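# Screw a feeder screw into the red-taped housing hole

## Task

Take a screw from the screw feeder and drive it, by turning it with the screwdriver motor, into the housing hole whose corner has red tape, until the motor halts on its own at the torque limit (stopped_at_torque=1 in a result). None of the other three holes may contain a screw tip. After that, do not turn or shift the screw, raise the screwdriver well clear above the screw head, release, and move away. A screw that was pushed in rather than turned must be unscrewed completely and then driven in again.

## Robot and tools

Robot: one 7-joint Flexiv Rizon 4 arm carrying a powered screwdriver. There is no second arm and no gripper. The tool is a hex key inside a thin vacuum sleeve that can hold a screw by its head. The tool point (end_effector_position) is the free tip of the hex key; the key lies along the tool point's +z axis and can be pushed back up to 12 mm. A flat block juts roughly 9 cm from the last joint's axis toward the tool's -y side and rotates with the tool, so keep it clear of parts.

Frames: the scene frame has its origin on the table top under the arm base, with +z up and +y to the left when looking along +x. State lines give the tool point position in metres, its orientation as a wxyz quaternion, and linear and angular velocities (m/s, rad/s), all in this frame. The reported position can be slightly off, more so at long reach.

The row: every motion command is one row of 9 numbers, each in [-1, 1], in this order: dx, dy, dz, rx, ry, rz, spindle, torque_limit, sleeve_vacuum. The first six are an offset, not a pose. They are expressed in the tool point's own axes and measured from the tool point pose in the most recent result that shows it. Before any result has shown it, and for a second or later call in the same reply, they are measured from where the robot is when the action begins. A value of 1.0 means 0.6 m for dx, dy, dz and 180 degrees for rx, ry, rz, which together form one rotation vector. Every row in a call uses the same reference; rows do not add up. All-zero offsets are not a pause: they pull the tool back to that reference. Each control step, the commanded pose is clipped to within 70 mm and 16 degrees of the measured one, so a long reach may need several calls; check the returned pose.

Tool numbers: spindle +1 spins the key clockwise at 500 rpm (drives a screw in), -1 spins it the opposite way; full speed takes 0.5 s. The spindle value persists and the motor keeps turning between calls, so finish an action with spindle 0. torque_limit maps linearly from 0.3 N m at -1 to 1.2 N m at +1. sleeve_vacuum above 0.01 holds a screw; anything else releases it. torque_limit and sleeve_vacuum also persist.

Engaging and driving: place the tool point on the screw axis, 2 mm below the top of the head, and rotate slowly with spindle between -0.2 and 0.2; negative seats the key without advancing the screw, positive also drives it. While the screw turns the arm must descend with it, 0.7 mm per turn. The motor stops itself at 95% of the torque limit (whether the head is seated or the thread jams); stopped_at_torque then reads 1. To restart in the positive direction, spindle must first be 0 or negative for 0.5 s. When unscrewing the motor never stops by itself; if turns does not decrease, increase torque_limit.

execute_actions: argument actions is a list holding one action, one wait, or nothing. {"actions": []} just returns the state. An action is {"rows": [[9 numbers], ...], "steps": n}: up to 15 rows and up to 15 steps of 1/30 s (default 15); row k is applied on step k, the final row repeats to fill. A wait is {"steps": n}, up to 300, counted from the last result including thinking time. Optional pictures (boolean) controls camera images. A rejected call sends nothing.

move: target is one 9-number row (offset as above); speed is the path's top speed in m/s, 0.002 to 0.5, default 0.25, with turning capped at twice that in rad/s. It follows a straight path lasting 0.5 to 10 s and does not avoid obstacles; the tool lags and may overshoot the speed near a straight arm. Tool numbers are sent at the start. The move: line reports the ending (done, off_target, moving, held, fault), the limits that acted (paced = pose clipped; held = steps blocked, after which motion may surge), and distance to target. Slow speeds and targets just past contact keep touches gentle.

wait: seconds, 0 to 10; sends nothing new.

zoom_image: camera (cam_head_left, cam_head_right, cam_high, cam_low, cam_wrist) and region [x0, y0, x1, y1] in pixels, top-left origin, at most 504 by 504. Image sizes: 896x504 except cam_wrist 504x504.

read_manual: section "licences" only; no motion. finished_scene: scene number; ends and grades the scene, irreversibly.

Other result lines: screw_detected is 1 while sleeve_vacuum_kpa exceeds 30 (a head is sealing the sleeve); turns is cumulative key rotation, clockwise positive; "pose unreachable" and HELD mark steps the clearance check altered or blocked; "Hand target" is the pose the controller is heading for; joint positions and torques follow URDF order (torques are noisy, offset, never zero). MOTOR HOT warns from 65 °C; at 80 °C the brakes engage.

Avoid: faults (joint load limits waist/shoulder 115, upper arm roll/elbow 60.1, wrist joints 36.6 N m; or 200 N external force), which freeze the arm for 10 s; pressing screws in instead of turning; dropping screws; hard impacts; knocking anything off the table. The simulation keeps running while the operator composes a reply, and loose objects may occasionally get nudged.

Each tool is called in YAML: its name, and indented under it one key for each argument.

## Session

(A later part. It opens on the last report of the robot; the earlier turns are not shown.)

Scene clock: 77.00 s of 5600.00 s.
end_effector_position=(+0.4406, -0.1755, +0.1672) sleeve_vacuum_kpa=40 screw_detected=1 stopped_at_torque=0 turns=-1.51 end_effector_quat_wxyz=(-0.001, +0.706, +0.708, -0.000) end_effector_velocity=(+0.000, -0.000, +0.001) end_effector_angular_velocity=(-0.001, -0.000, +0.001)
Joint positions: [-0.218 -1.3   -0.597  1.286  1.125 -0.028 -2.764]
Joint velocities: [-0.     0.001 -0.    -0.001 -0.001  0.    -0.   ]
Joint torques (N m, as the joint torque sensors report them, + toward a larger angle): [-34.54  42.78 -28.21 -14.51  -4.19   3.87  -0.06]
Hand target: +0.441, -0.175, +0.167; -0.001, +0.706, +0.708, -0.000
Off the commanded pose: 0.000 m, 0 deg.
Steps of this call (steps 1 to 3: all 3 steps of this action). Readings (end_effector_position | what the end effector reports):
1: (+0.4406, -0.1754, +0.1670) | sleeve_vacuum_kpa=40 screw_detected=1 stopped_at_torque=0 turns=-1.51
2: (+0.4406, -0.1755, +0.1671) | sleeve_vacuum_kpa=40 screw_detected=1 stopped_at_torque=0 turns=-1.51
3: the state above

move:
  target: [0,0,-0.08,0,0,0,0,0,1]
  speed: 0.05

move:
  target: [0.475,0.065,0.06,0,0,0,0,0,1]
  speed: 0.2

zoom_image:
  camera: "cam_wrist"
  region: [240,180,360,300]

zoom_image:
  camera: "cam_low"
  region: [390,160,510,280]

Scene clock: 87.57 s of 5600.00 s.
end_effector_position=(+0.4405, -0.1756, +0.2154) sleeve_vacuum_kpa=40 screw_detected=1 stopped_at_torque=0 turns=-1.51 end_effector_quat_wxyz=(-0.001, +0.706, +0.708, -0.001) end_effector_velocity=(+0.000, +0.000, +0.000) end_effector_angular_velocity=(+0.000, +0.000, -0.001)
Joint positions: [-0.264 -1.27  -0.625  1.233  1.088 -0.1   -2.743]
Joint velocities: [ 0.     0.     0.     0.    -0.    -0.     0.002]
Joint torques (N m, as the joint torque sensors report them, + toward a larger angle): [-35.36  45.15 -28.12 -15.66  -4.15   3.85   0.36]
Hand target: +0.441, -0.176, +0.215; -0.001, +0.706, +0.708, -0.000
Off the commanded pose: 0.000 m, 0 deg.
After step 90, 6.37 s passed at rest.
move: done

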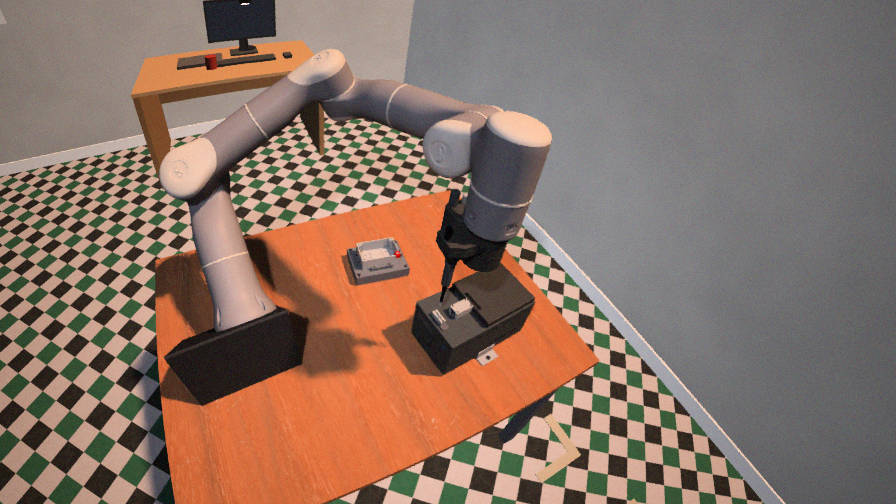

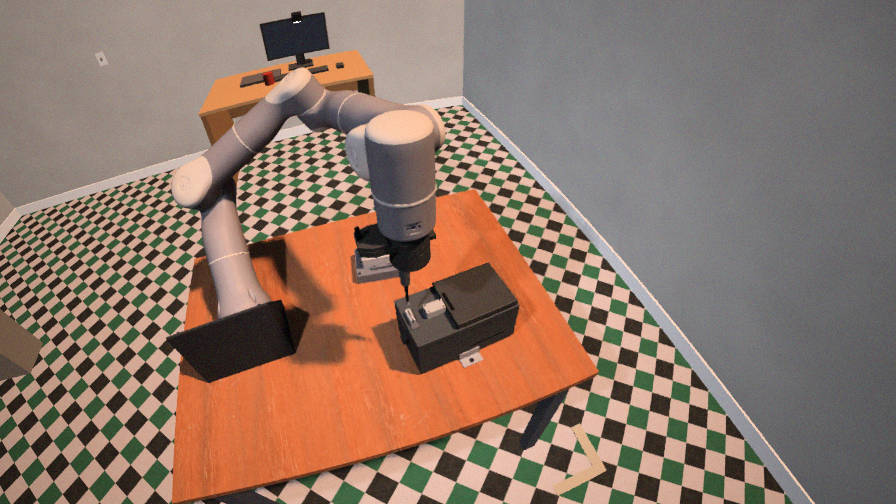

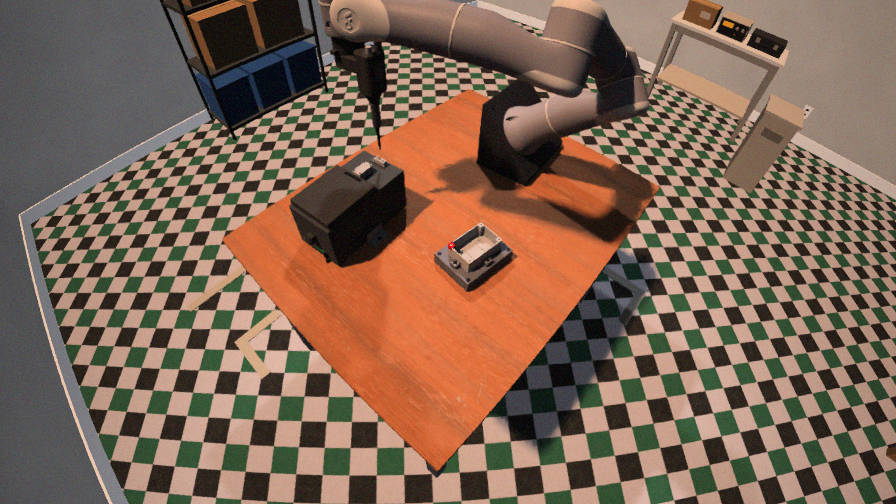

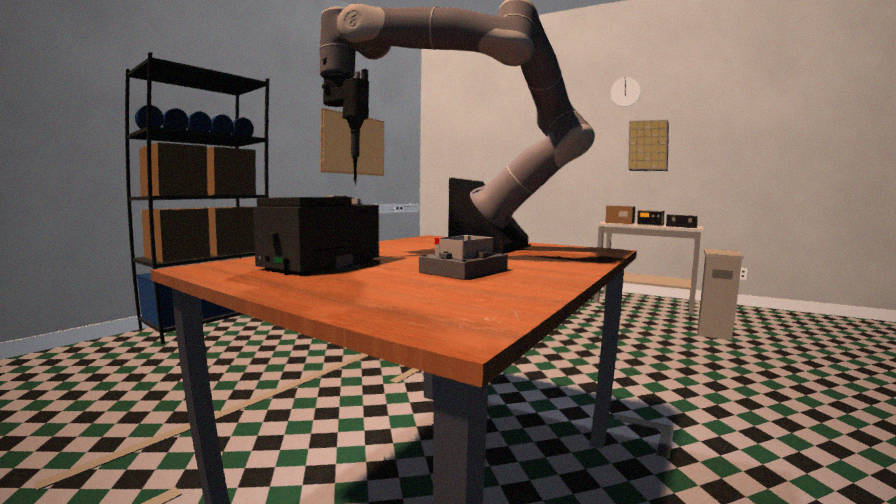

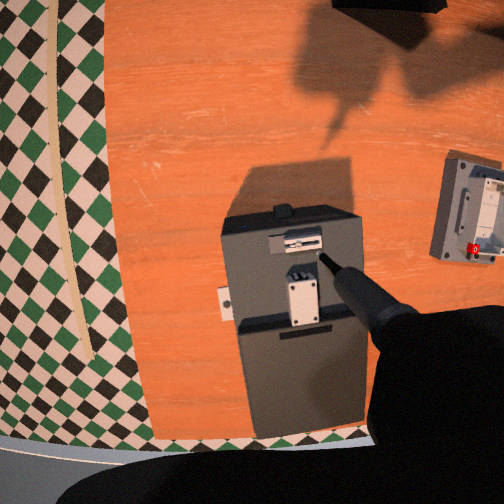

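Scene clock: 89.40 s of 5600.00 s.
end_effector_position=(+0.4790, +0.1098, +0.1787) sleeve_vacuum_kpa=40 screw_detected=1 stopped_at_torque=0 turns=-1.51 end_effector_quat_wxyz=(-0.001, +0.706, +0.708, -0.000) end_effector_velocity=(-0.001, -0.000, -0.000) end_effector_angular_velocity=(-0.000, +0.001, +0.001)
Joint positions: [ 0.182 -0.722 -0.64   1.74   1.065  0.025 -2.499]
Joint velocities: [-0.    -0.     0.     0.    -0.001 -0.    -0.002]
Joint torques (N m, as the joint torque sensors report them, + toward a larger angle): [-37.59  32.92 -29.73 -16.47  -4.02   4.15  -0.49]
Hand target: +0.479, +0.110, +0.179; -0.001, +0.706, +0.708, -0.000
Off the commanded pose: 0.001 m, 0 deg.
move: done

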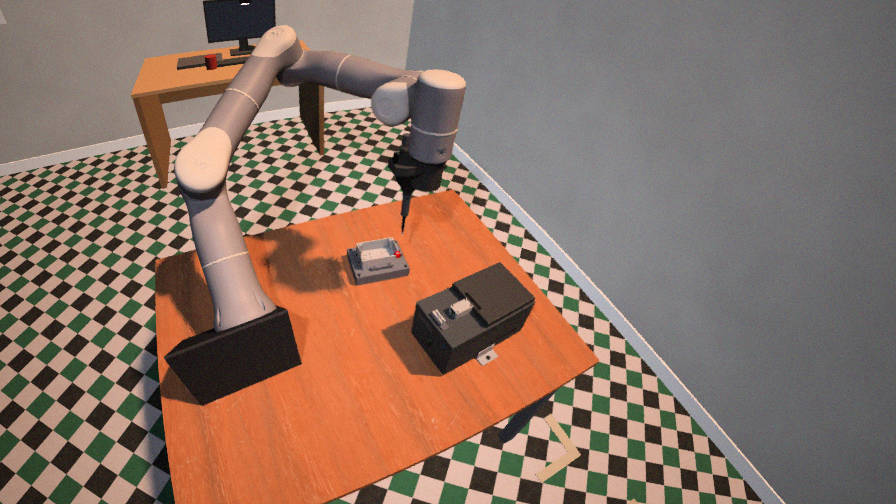

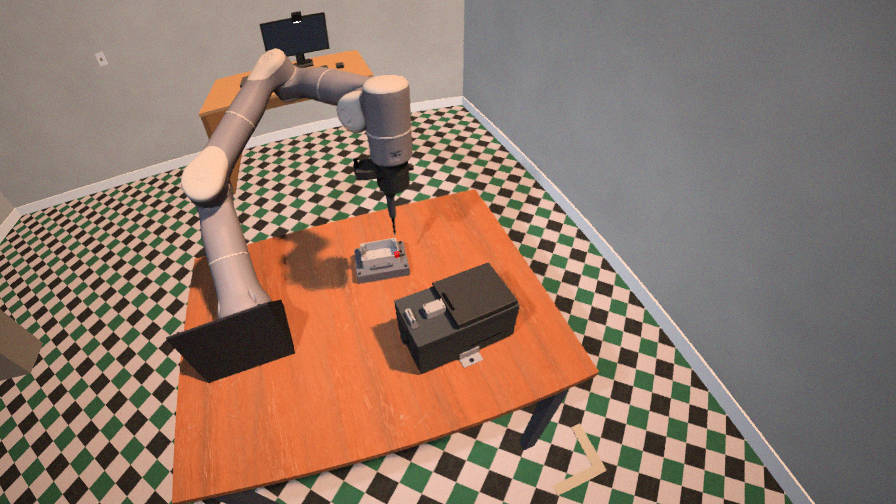

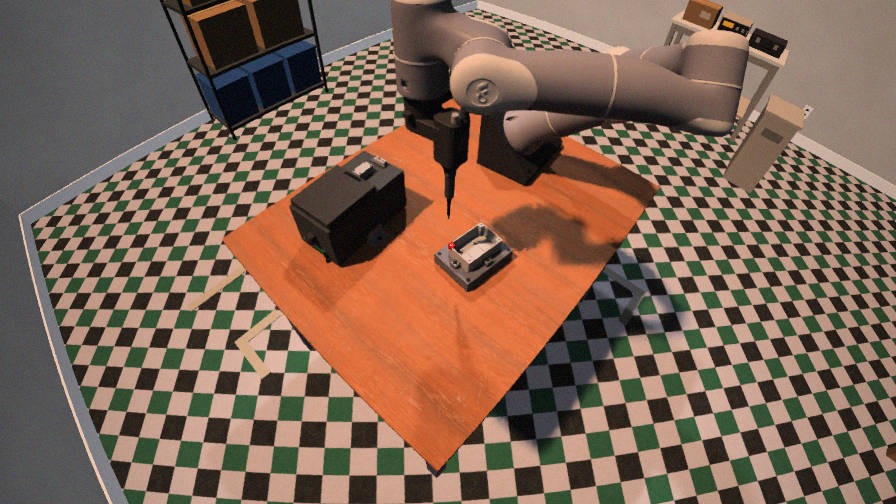

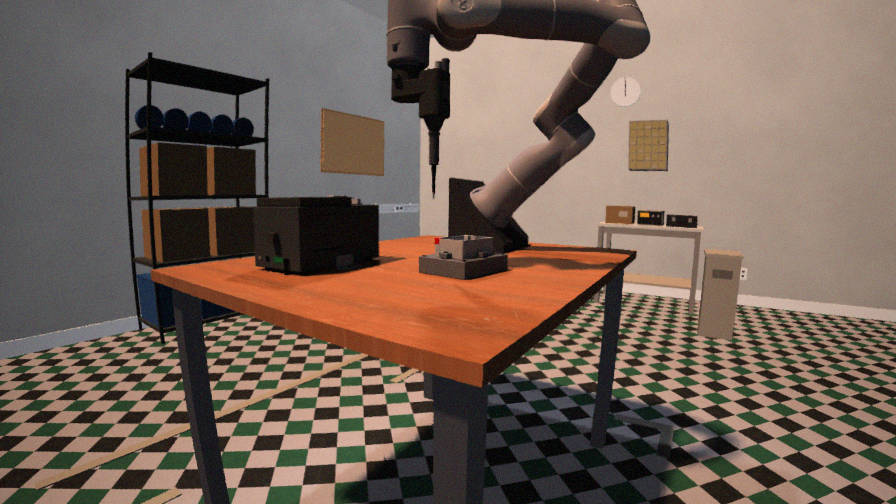

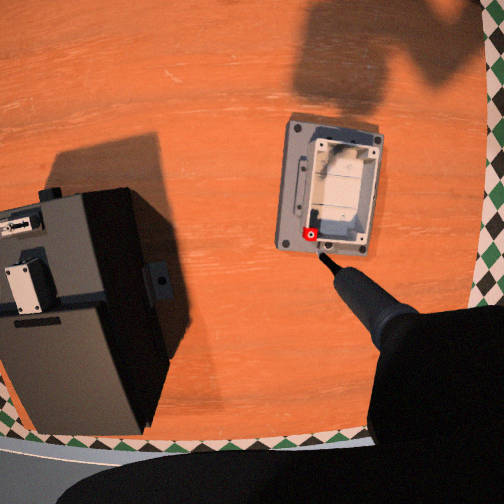

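Region (240, 180, 360, 300) of cam_wrist's 504x504 image, scaled by 4.200, with more detail than that image has.

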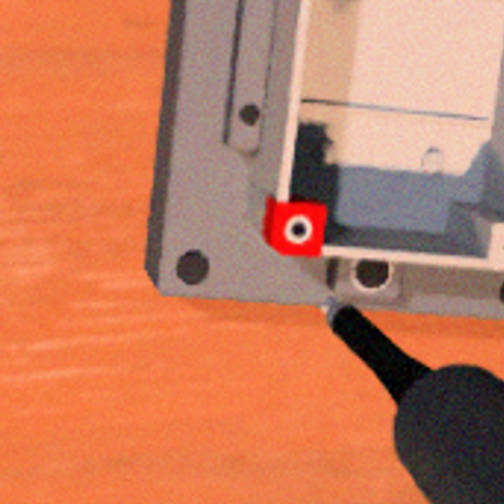

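Region (390, 160, 510, 280) of cam_low's 896x504 image, scaled by 4.200, with more detail than that image has.

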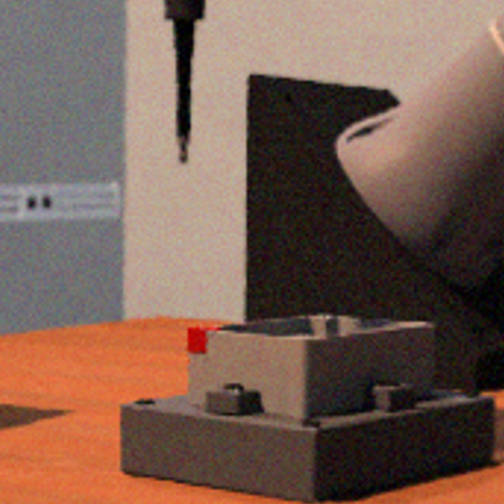

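move:
  target: [0.0233,0.002,0.108,0,0,0,0,0,1]
  speed: 0.1

zoom_image:
  camera: "cam_wrist"
  region: [290,220,350,280]

zoom_image:
  camera: "cam_low"
  region: [410,200,470,260]

Scene clock: 97.77 s of 5600.00 s.
end_effector_position=(+0.4802, +0.1239, +0.1137) sleeve_vacuum_kpa=40 screw_detected=1 stopped_at_torque=0 turns=-1.51 end_effector_quat_wxyz=(-0.001, +0.706, +0.708, -0.000) end_effector_velocity=(+0.000, -0.000, -0.000) end_effector_angular_velocity=(+0.000, -0.000, -0.001)
Joint positions: [ 0.26  -0.749 -0.595  1.799  1.143  0.127 -2.505]
Joint velocities: [-0.    -0.     0.     0.     0.    -0.     0.001]
Joint torques (N m, as the joint torque sensors report them, + toward a larger angle): [-38.55  34.05 -29.51 -14.49  -4.22   3.9   -0.4 ]
Hand target: +0.480, +0.124, +0.114; -0.001, +0.706, +0.708, -0.000
Off the commanded pose: 0.000 m, 0 deg.
After step 90, 4.43 s passed at rest.
move: done

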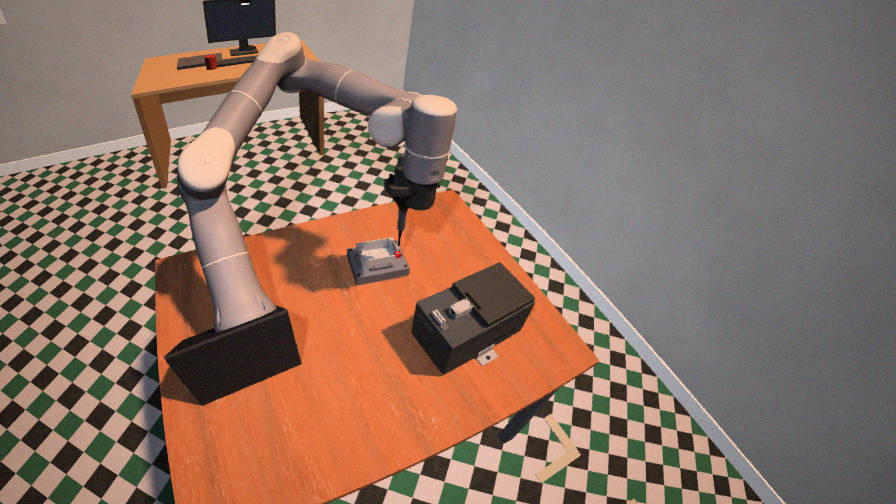

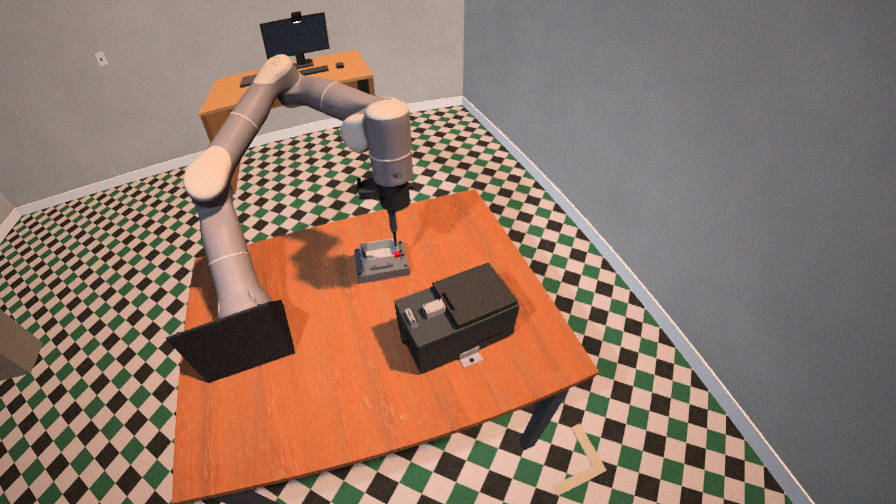

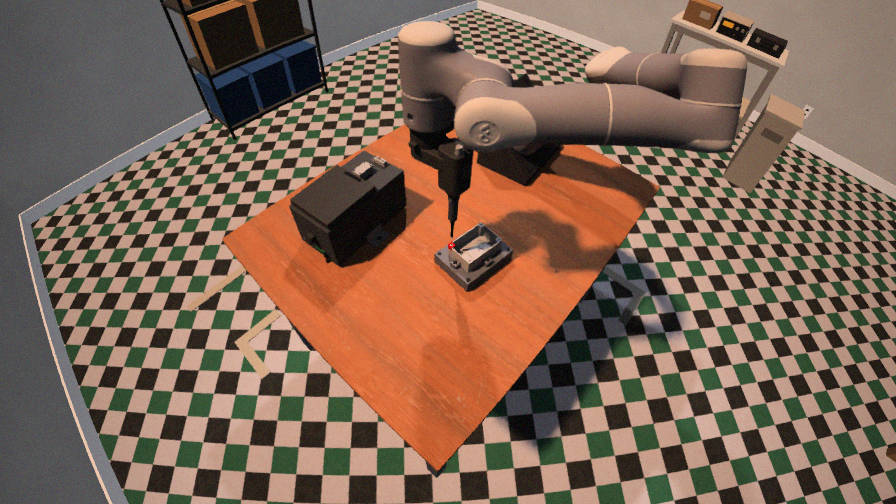

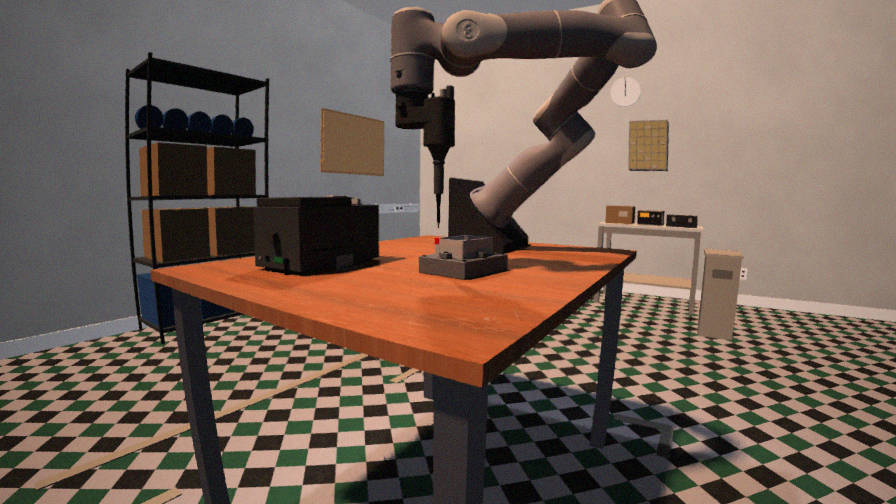

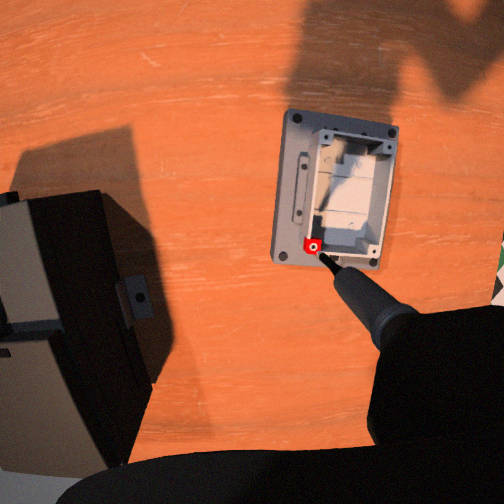

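Region (290, 220, 350, 280) of cam_wrist's 504x504 image, scaled by 8.400, with more detail than that image has.

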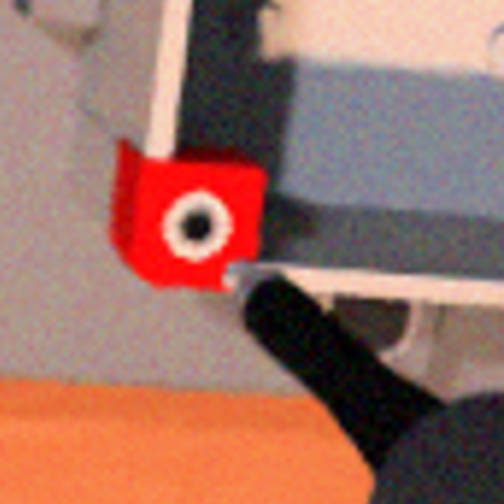

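Region (410, 200, 470, 260) of cam_low's 896x504 image, scaled by 8.400, with more detail than that image has.

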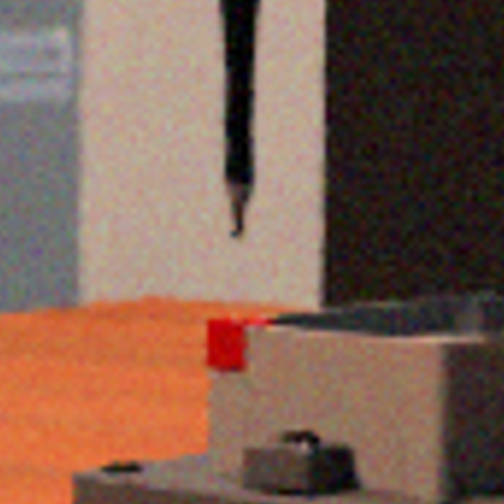

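move:
  target: [0.0007,0.0007,0.029,0,0,0,0,0,1]
  speed: 0.04

zoom_image:
  camera: "cam_wrist"
  region: [300,230,340,270]

zoom_image:
  camera: "cam_low"
  region: [420,215,460,255]

zoom_image:
  camera: "cam_high"
  region: [432,220,472,260]

zoom_image:
  camera: "cam_head_right"
  region: [377,230,417,270]

Scene clock: 112.97 s of 5600.00 s.
end_effector_position=(+0.4806, +0.1244, +0.0962) sleeve_vacuum_kpa=40 screw_detected=1 stopped_at_torque=0 turns=-1.51 end_effector_quat_wxyz=(-0.001, +0.707, +0.708, -0.000) end_effector_velocity=(+0.000, +0.000, -0.000) end_effector_angular_velocity=(+0.000, -0.001, +0.001)
Joint positions: [ 0.275 -0.767 -0.581  1.806  1.168  0.151 -2.511]
Joint velocities: [ 0.    -0.    -0.    -0.     0.001  0.    -0.001]
Joint torques (N m, as the joint torque sensors report them, + toward a larger angle): [-38.6   33.59 -30.24 -13.28  -4.19   4.2   -0.19]
Hand target: +0.481, +0.124, +0.096; -0.001, +0.706, +0.708, -0.000
Off the commanded pose: 0.000 m, 0 deg.
After step 90, 11.50 s passed at rest.
move: done

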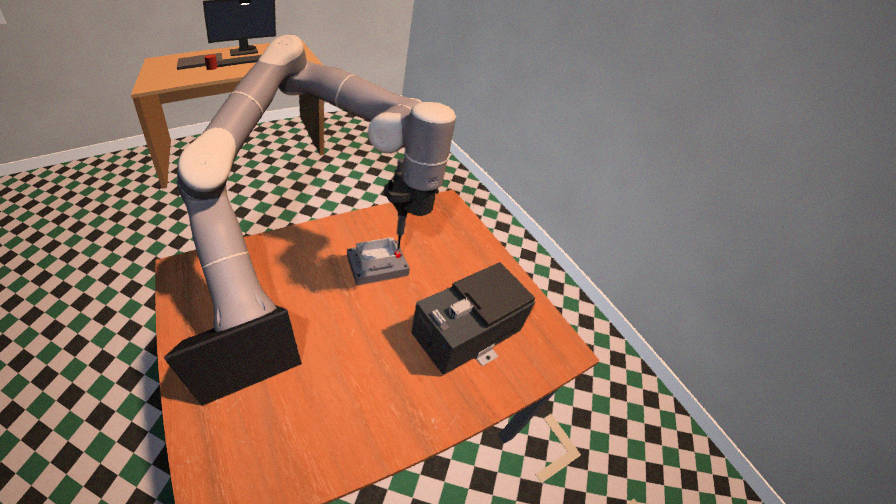

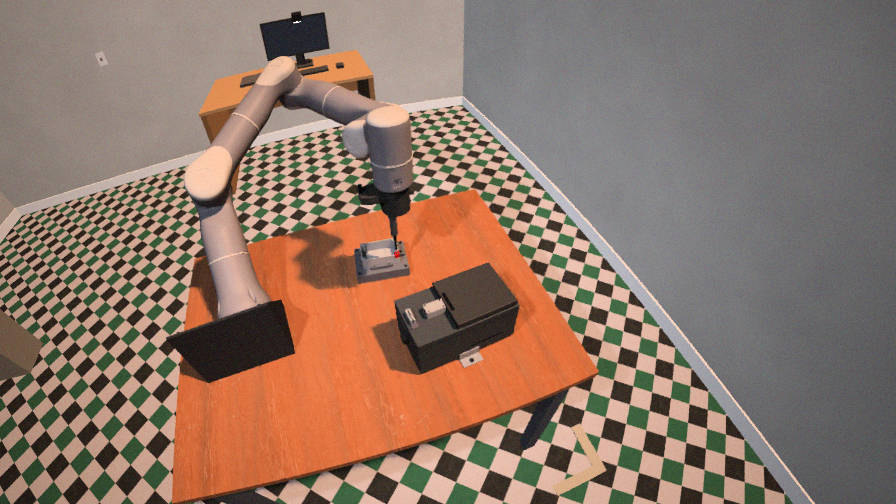

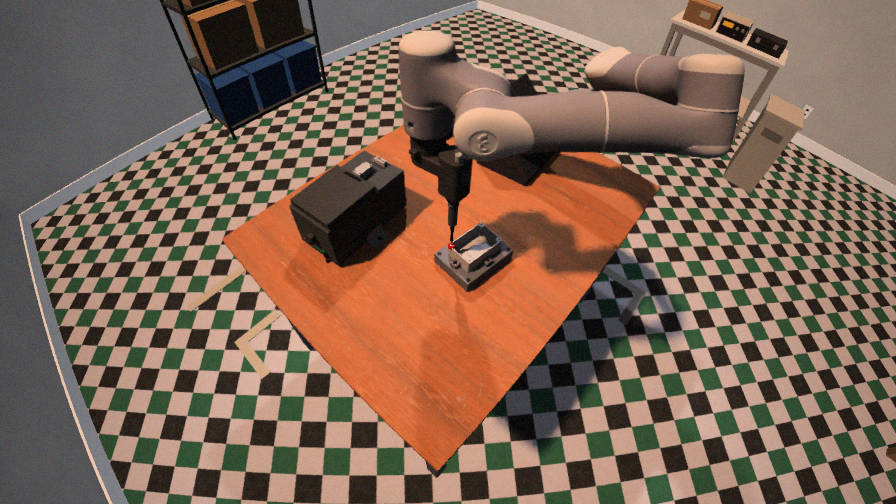

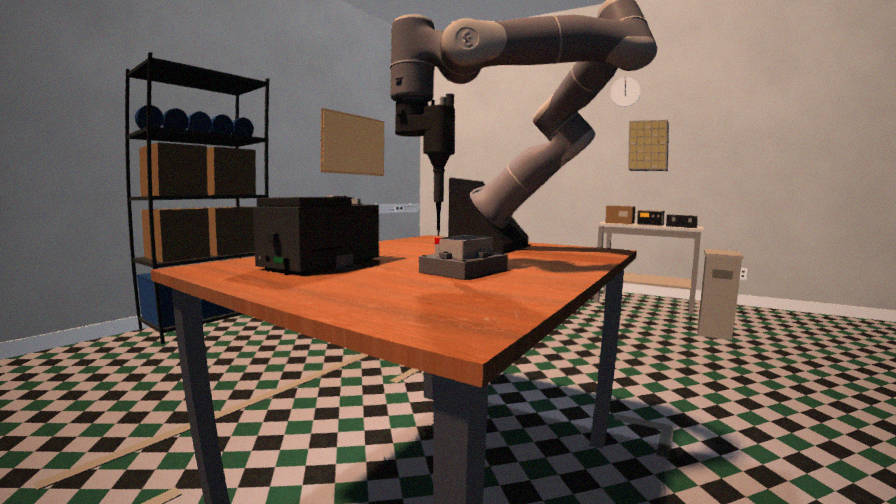

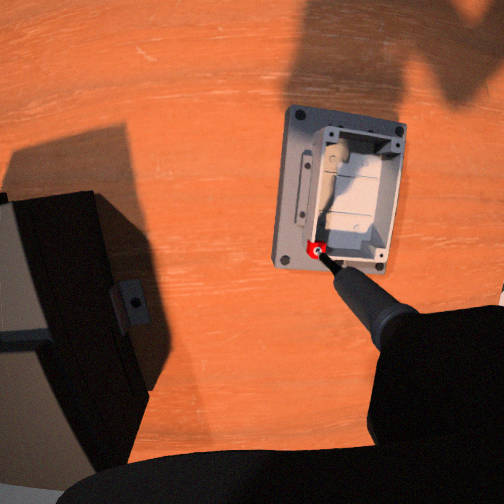

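Region (300, 230, 340, 270) of cam_wrist's 504x504 image, scaled by 12.600, with more detail than that image has.

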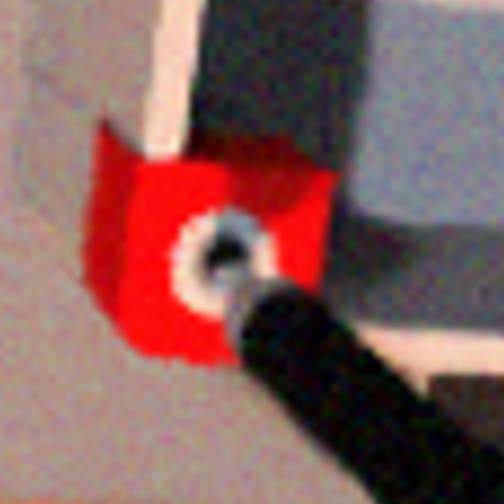

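Region (420, 215, 460, 255) of cam_low's 896x504 image, scaled by 12.600, with more detail than that image has.

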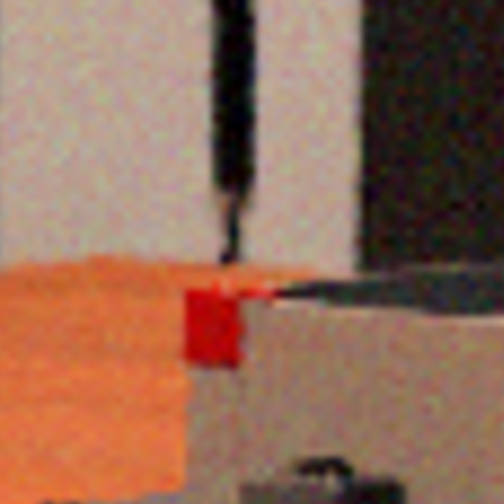

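Region (432, 220, 472, 260) of cam_high's 896x504 image, scaled by 12.600, with more detail than that image has.

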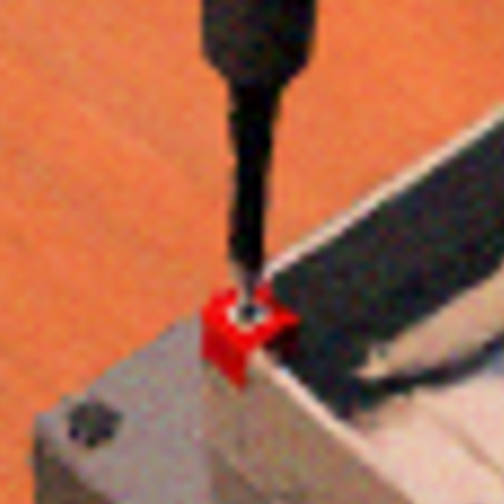

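Region (377, 230, 417, 270) of cam_head_right's 896x504 image, scaled by 12.600, with more detail than that image has.

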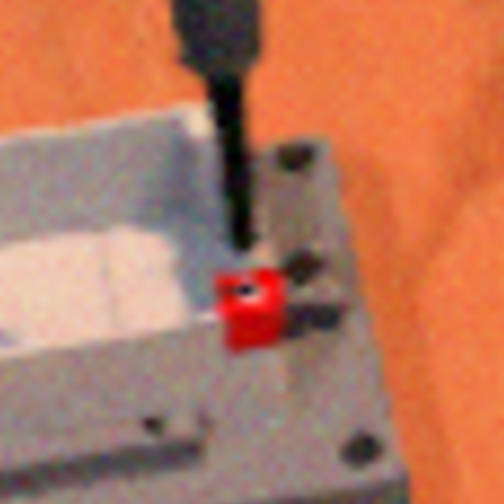

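move:
  target: [0.0007,-0.0007,0.006,0,0,0,0,0,1]
  speed: 0.01

move:
  target: [0,0,0.0075,0,0,0,0.2,0,1]
  speed: 0.002

execute_actions:
  actions:
    - {"rows":[[0,0,0,0,0,0,0,0,1]],"steps":3}
  pictures: false

zoom_image:
  camera: "cam_wrist"
  region: [300,230,340,270]

zoom_image:
  camera: "cam_low"
  region: [420,215,460,255]

Scene clock: 126.77 s of 5600.00 s.
end_effector_position=(+0.4802, +0.1249, +0.0926) sleeve_vacuum_kpa=40 screw_detected=1 stopped_at_torque=0 turns=-1.51 end_effector_quat_wxyz=(-0.001, +0.707, +0.708, -0.000) end_effector_velocity=(-0.000, -0.000, +0.000) end_effector_angular_velocity=(-0.001, +0.001, +0.001)
Joint positions: [ 0.279 -0.769 -0.579  1.809  1.173  0.156 -2.512]
Joint velocities: [-0.    -0.    -0.    -0.    -0.001  0.    -0.001]
Joint torques (N m, as the joint torque sensors report them, + toward a larger angle): [-38.42  33.   -29.62 -12.11  -3.99   4.5   -0.33]
Hand target: +0.480, +0.125, +0.093; -0.001, +0.707, +0.708, -0.000
Off the commanded pose: 0.000 m, 0 deg.
After step 90, 10.10 s passed at rest.
move: done

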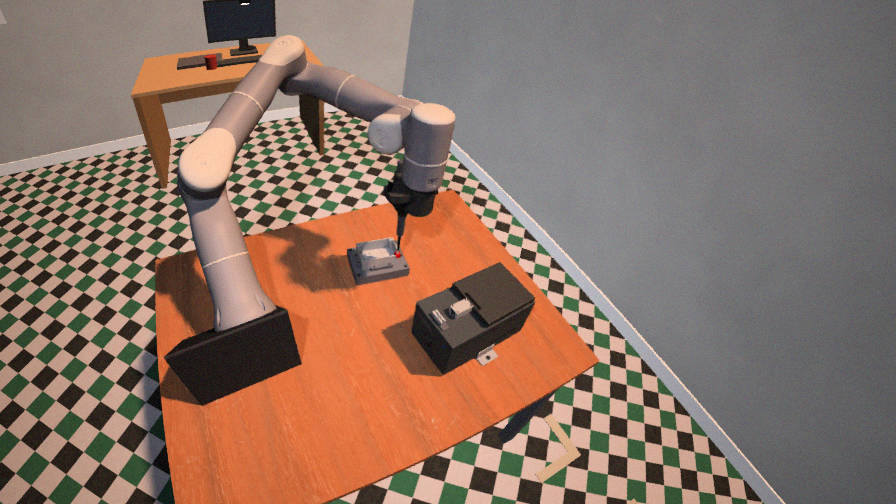

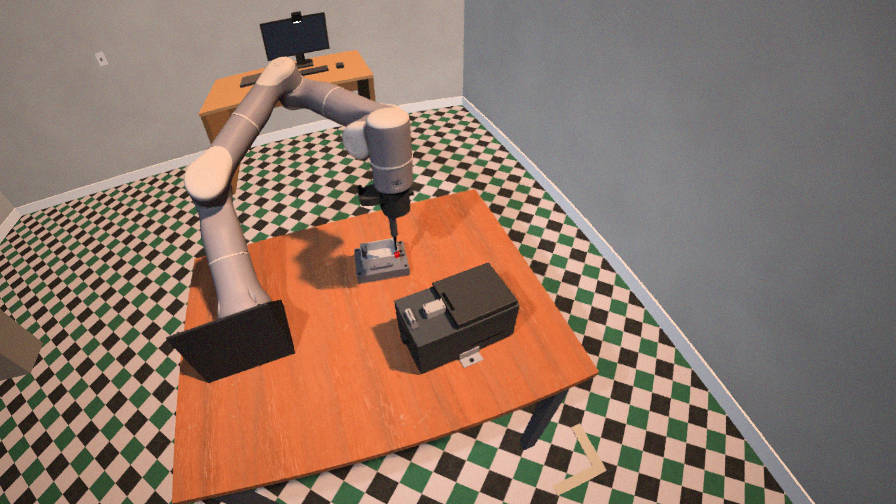

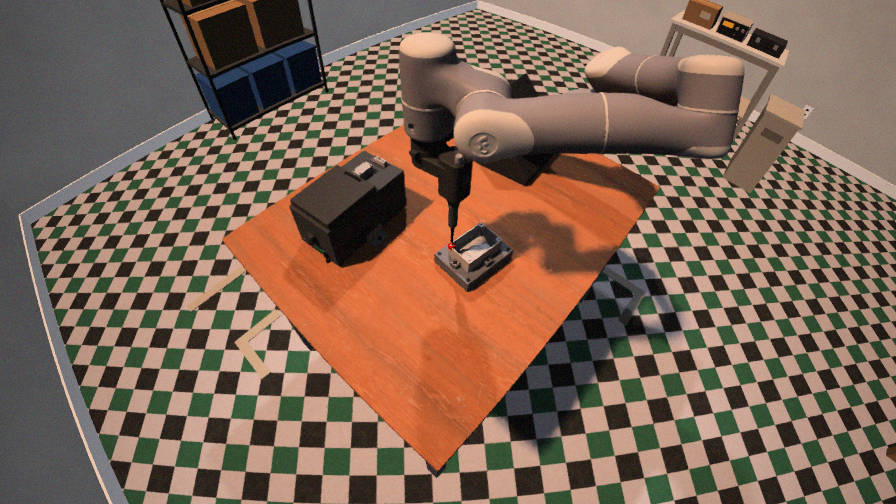

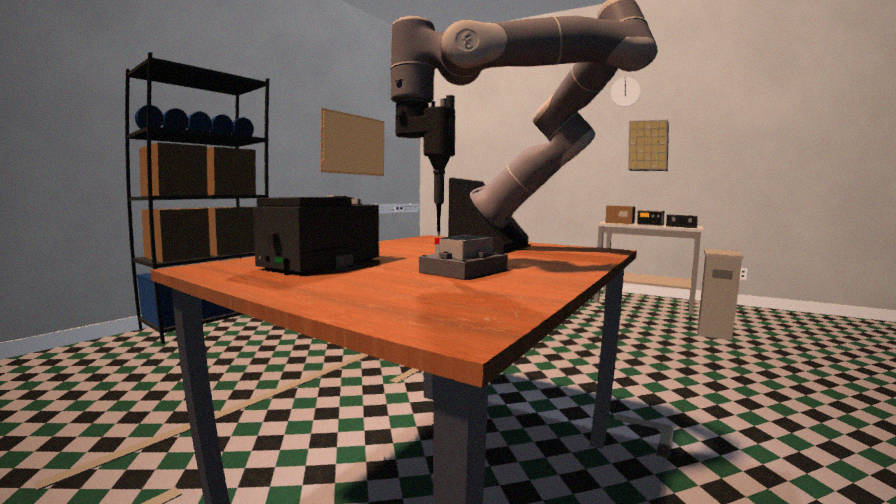

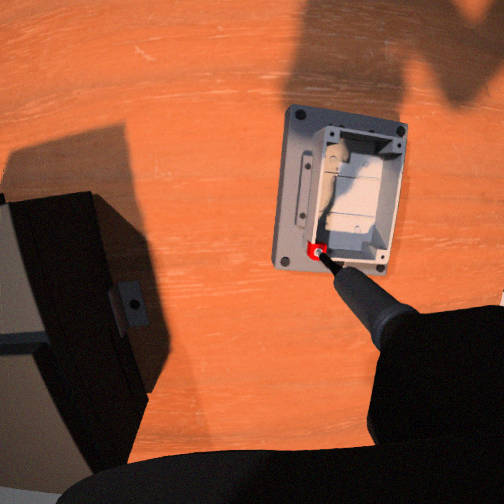

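Scene clock: 129.23 s of 5600.00 s.
end_effector_position=(+0.4802, +0.1249, +0.0883) sleeve_vacuum_kpa=40 screw_detected=1 stopped_at_torque=0 turns=2.54 end_effector_quat_wxyz=(-0.001, +0.707, +0.708, -0.000) end_effector_velocity=(-0.000, -0.000, -0.000) end_effector_angular_velocity=(-0.000, +0.000, +0.000)
Joint positions: [ 0.284 -0.774 -0.578  1.81   1.18   0.161 -2.514]
Joint velocities: [ 0.    -0.    -0.     0.    -0.    -0.    -0.001]
Joint torques (N m, as the joint torque sensors report them, + toward a larger angle): [-36.7   31.46 -28.44 -11.58  -3.45   4.54  -0.26]
Hand target: +0.480, +0.125, +0.088; -0.001, +0.707, +0.708, -0.000
Off the commanded pose: 0.000 m, 0 deg.
move: done

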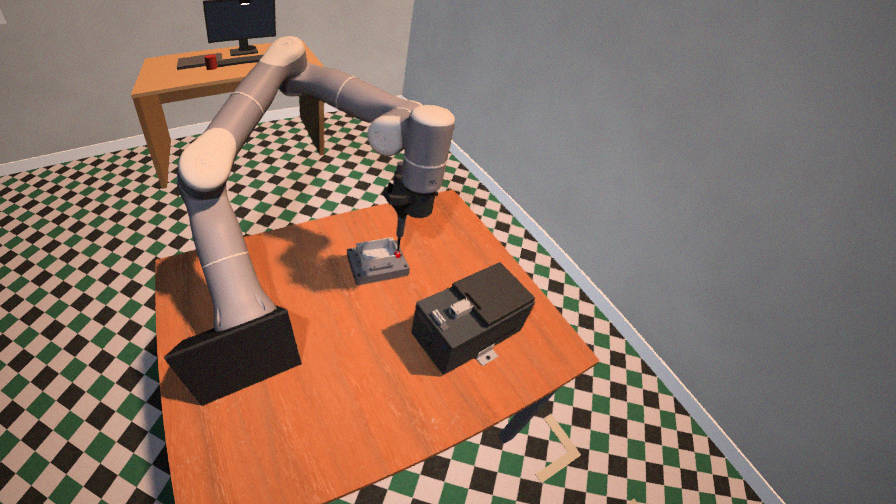

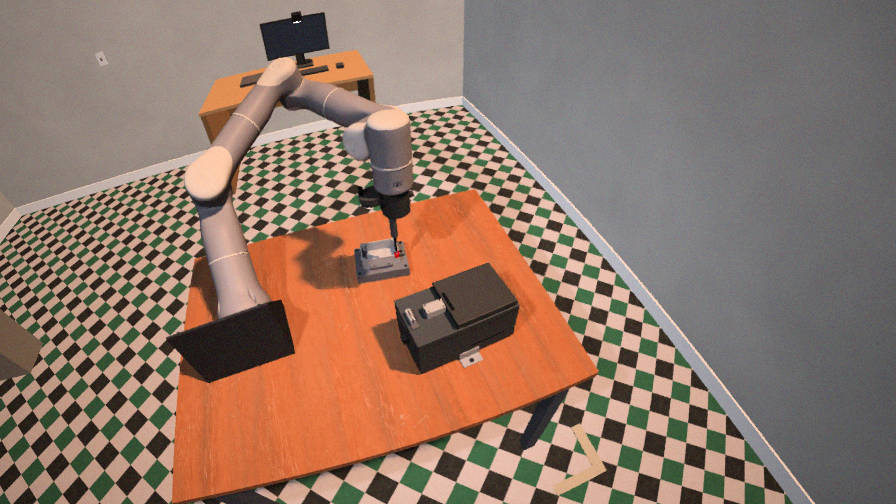

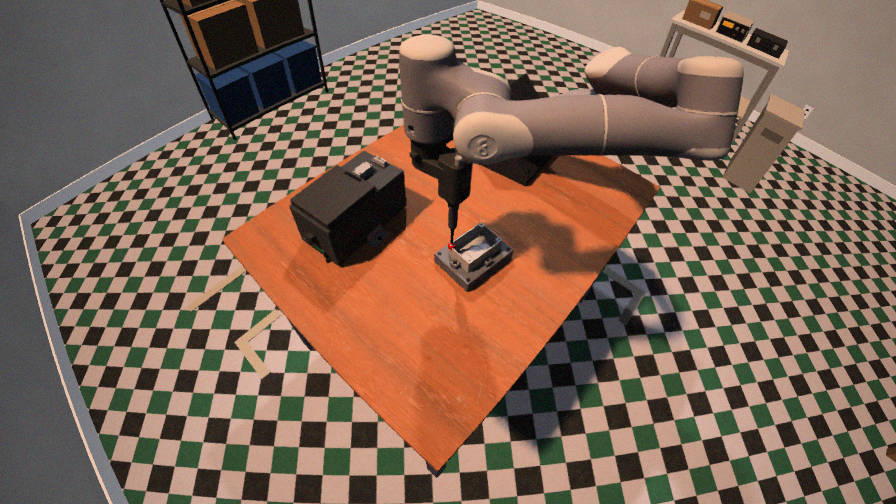

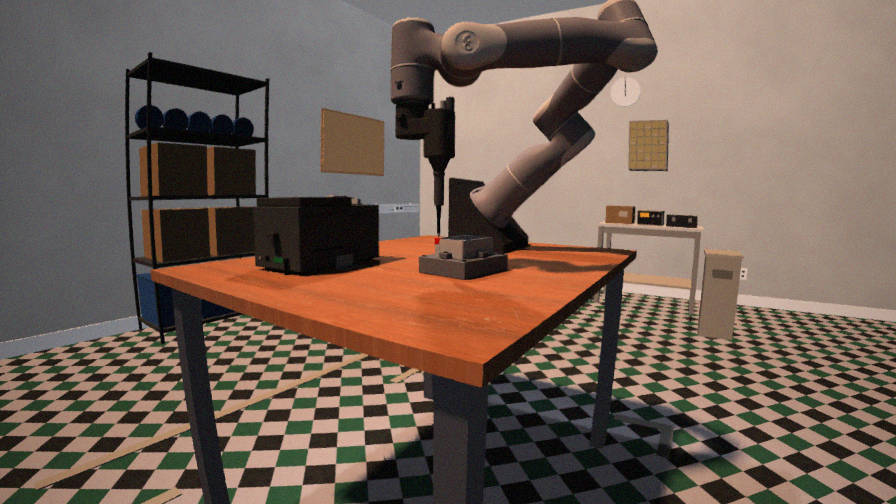

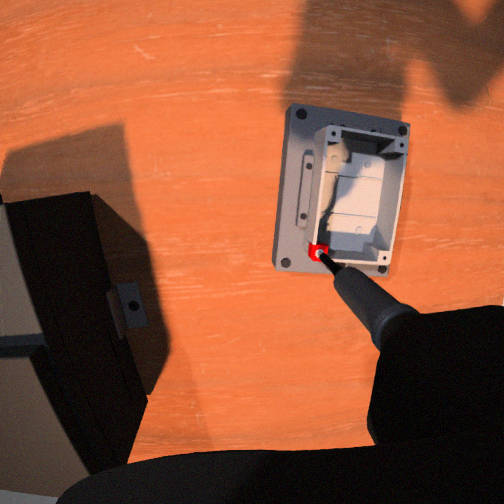

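Scene clock: 129.33 s of 5600.00 s.
end_effector_position=(+0.4803, +0.1248, +0.0885) sleeve_vacuum_kpa=40 screw_detected=1 stopped_at_torque=0 turns=2.54 end_effector_quat_wxyz=(-0.001, +0.707, +0.708, -0.000) end_effector_velocity=(+0.000, +0.000, +0.000) end_effector_angular_velocity=(+0.000, -0.000, +0.000)
Joint positions: [ 0.284 -0.774 -0.578  1.81   1.18   0.161 -2.514]
Joint velocities: [ 0.  0. -0. -0.  0. -0.  0.]
Joint torques (N m, as the joint torque sensors report them, + toward a larger angle): [-37.88  32.29 -28.75 -12.49  -3.75   3.9    0.1 ]
Hand target: +0.480, +0.125, +0.088; -0.001, +0.707, +0.708, -0.000
Off the commanded pose: 0.000 m, 0 deg.
Steps of this call (steps 1 to 3: all 3 steps of this action). Readings (end_effector_position | what the end effector reports):
1: (+0.4802, +0.1249, +0.0884) | sleeve_vacuum_kpa=40 screw_detected=1 stopped_at_torque=0 turns=2.54
2: (+0.4803, +0.1249, +0.0885) | sleeve_vacuum_kpa=40 screw_detected=1 stopped_at_torque=0 turns=2.54
3: the state above

Region (300, 230, 340, 270) of cam_wrist's 504x504 image, scaled by 12.600, with more detail than that image has.

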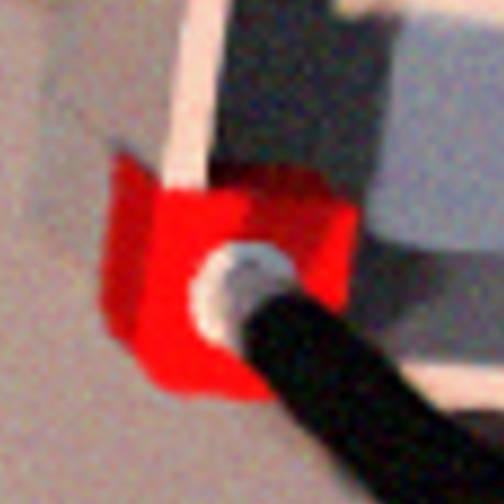

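Region (420, 215, 460, 255) of cam_low's 896x504 image, scaled by 12.600, with more detail than that image has.

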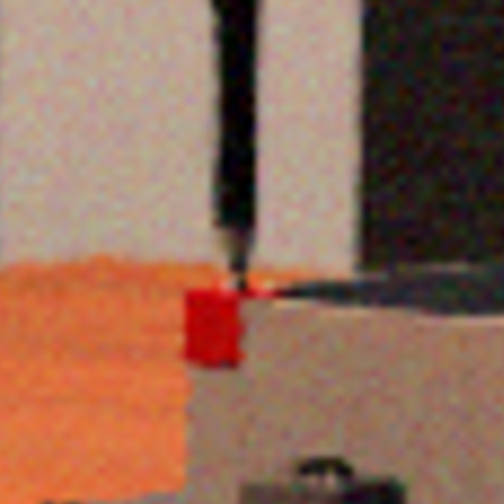

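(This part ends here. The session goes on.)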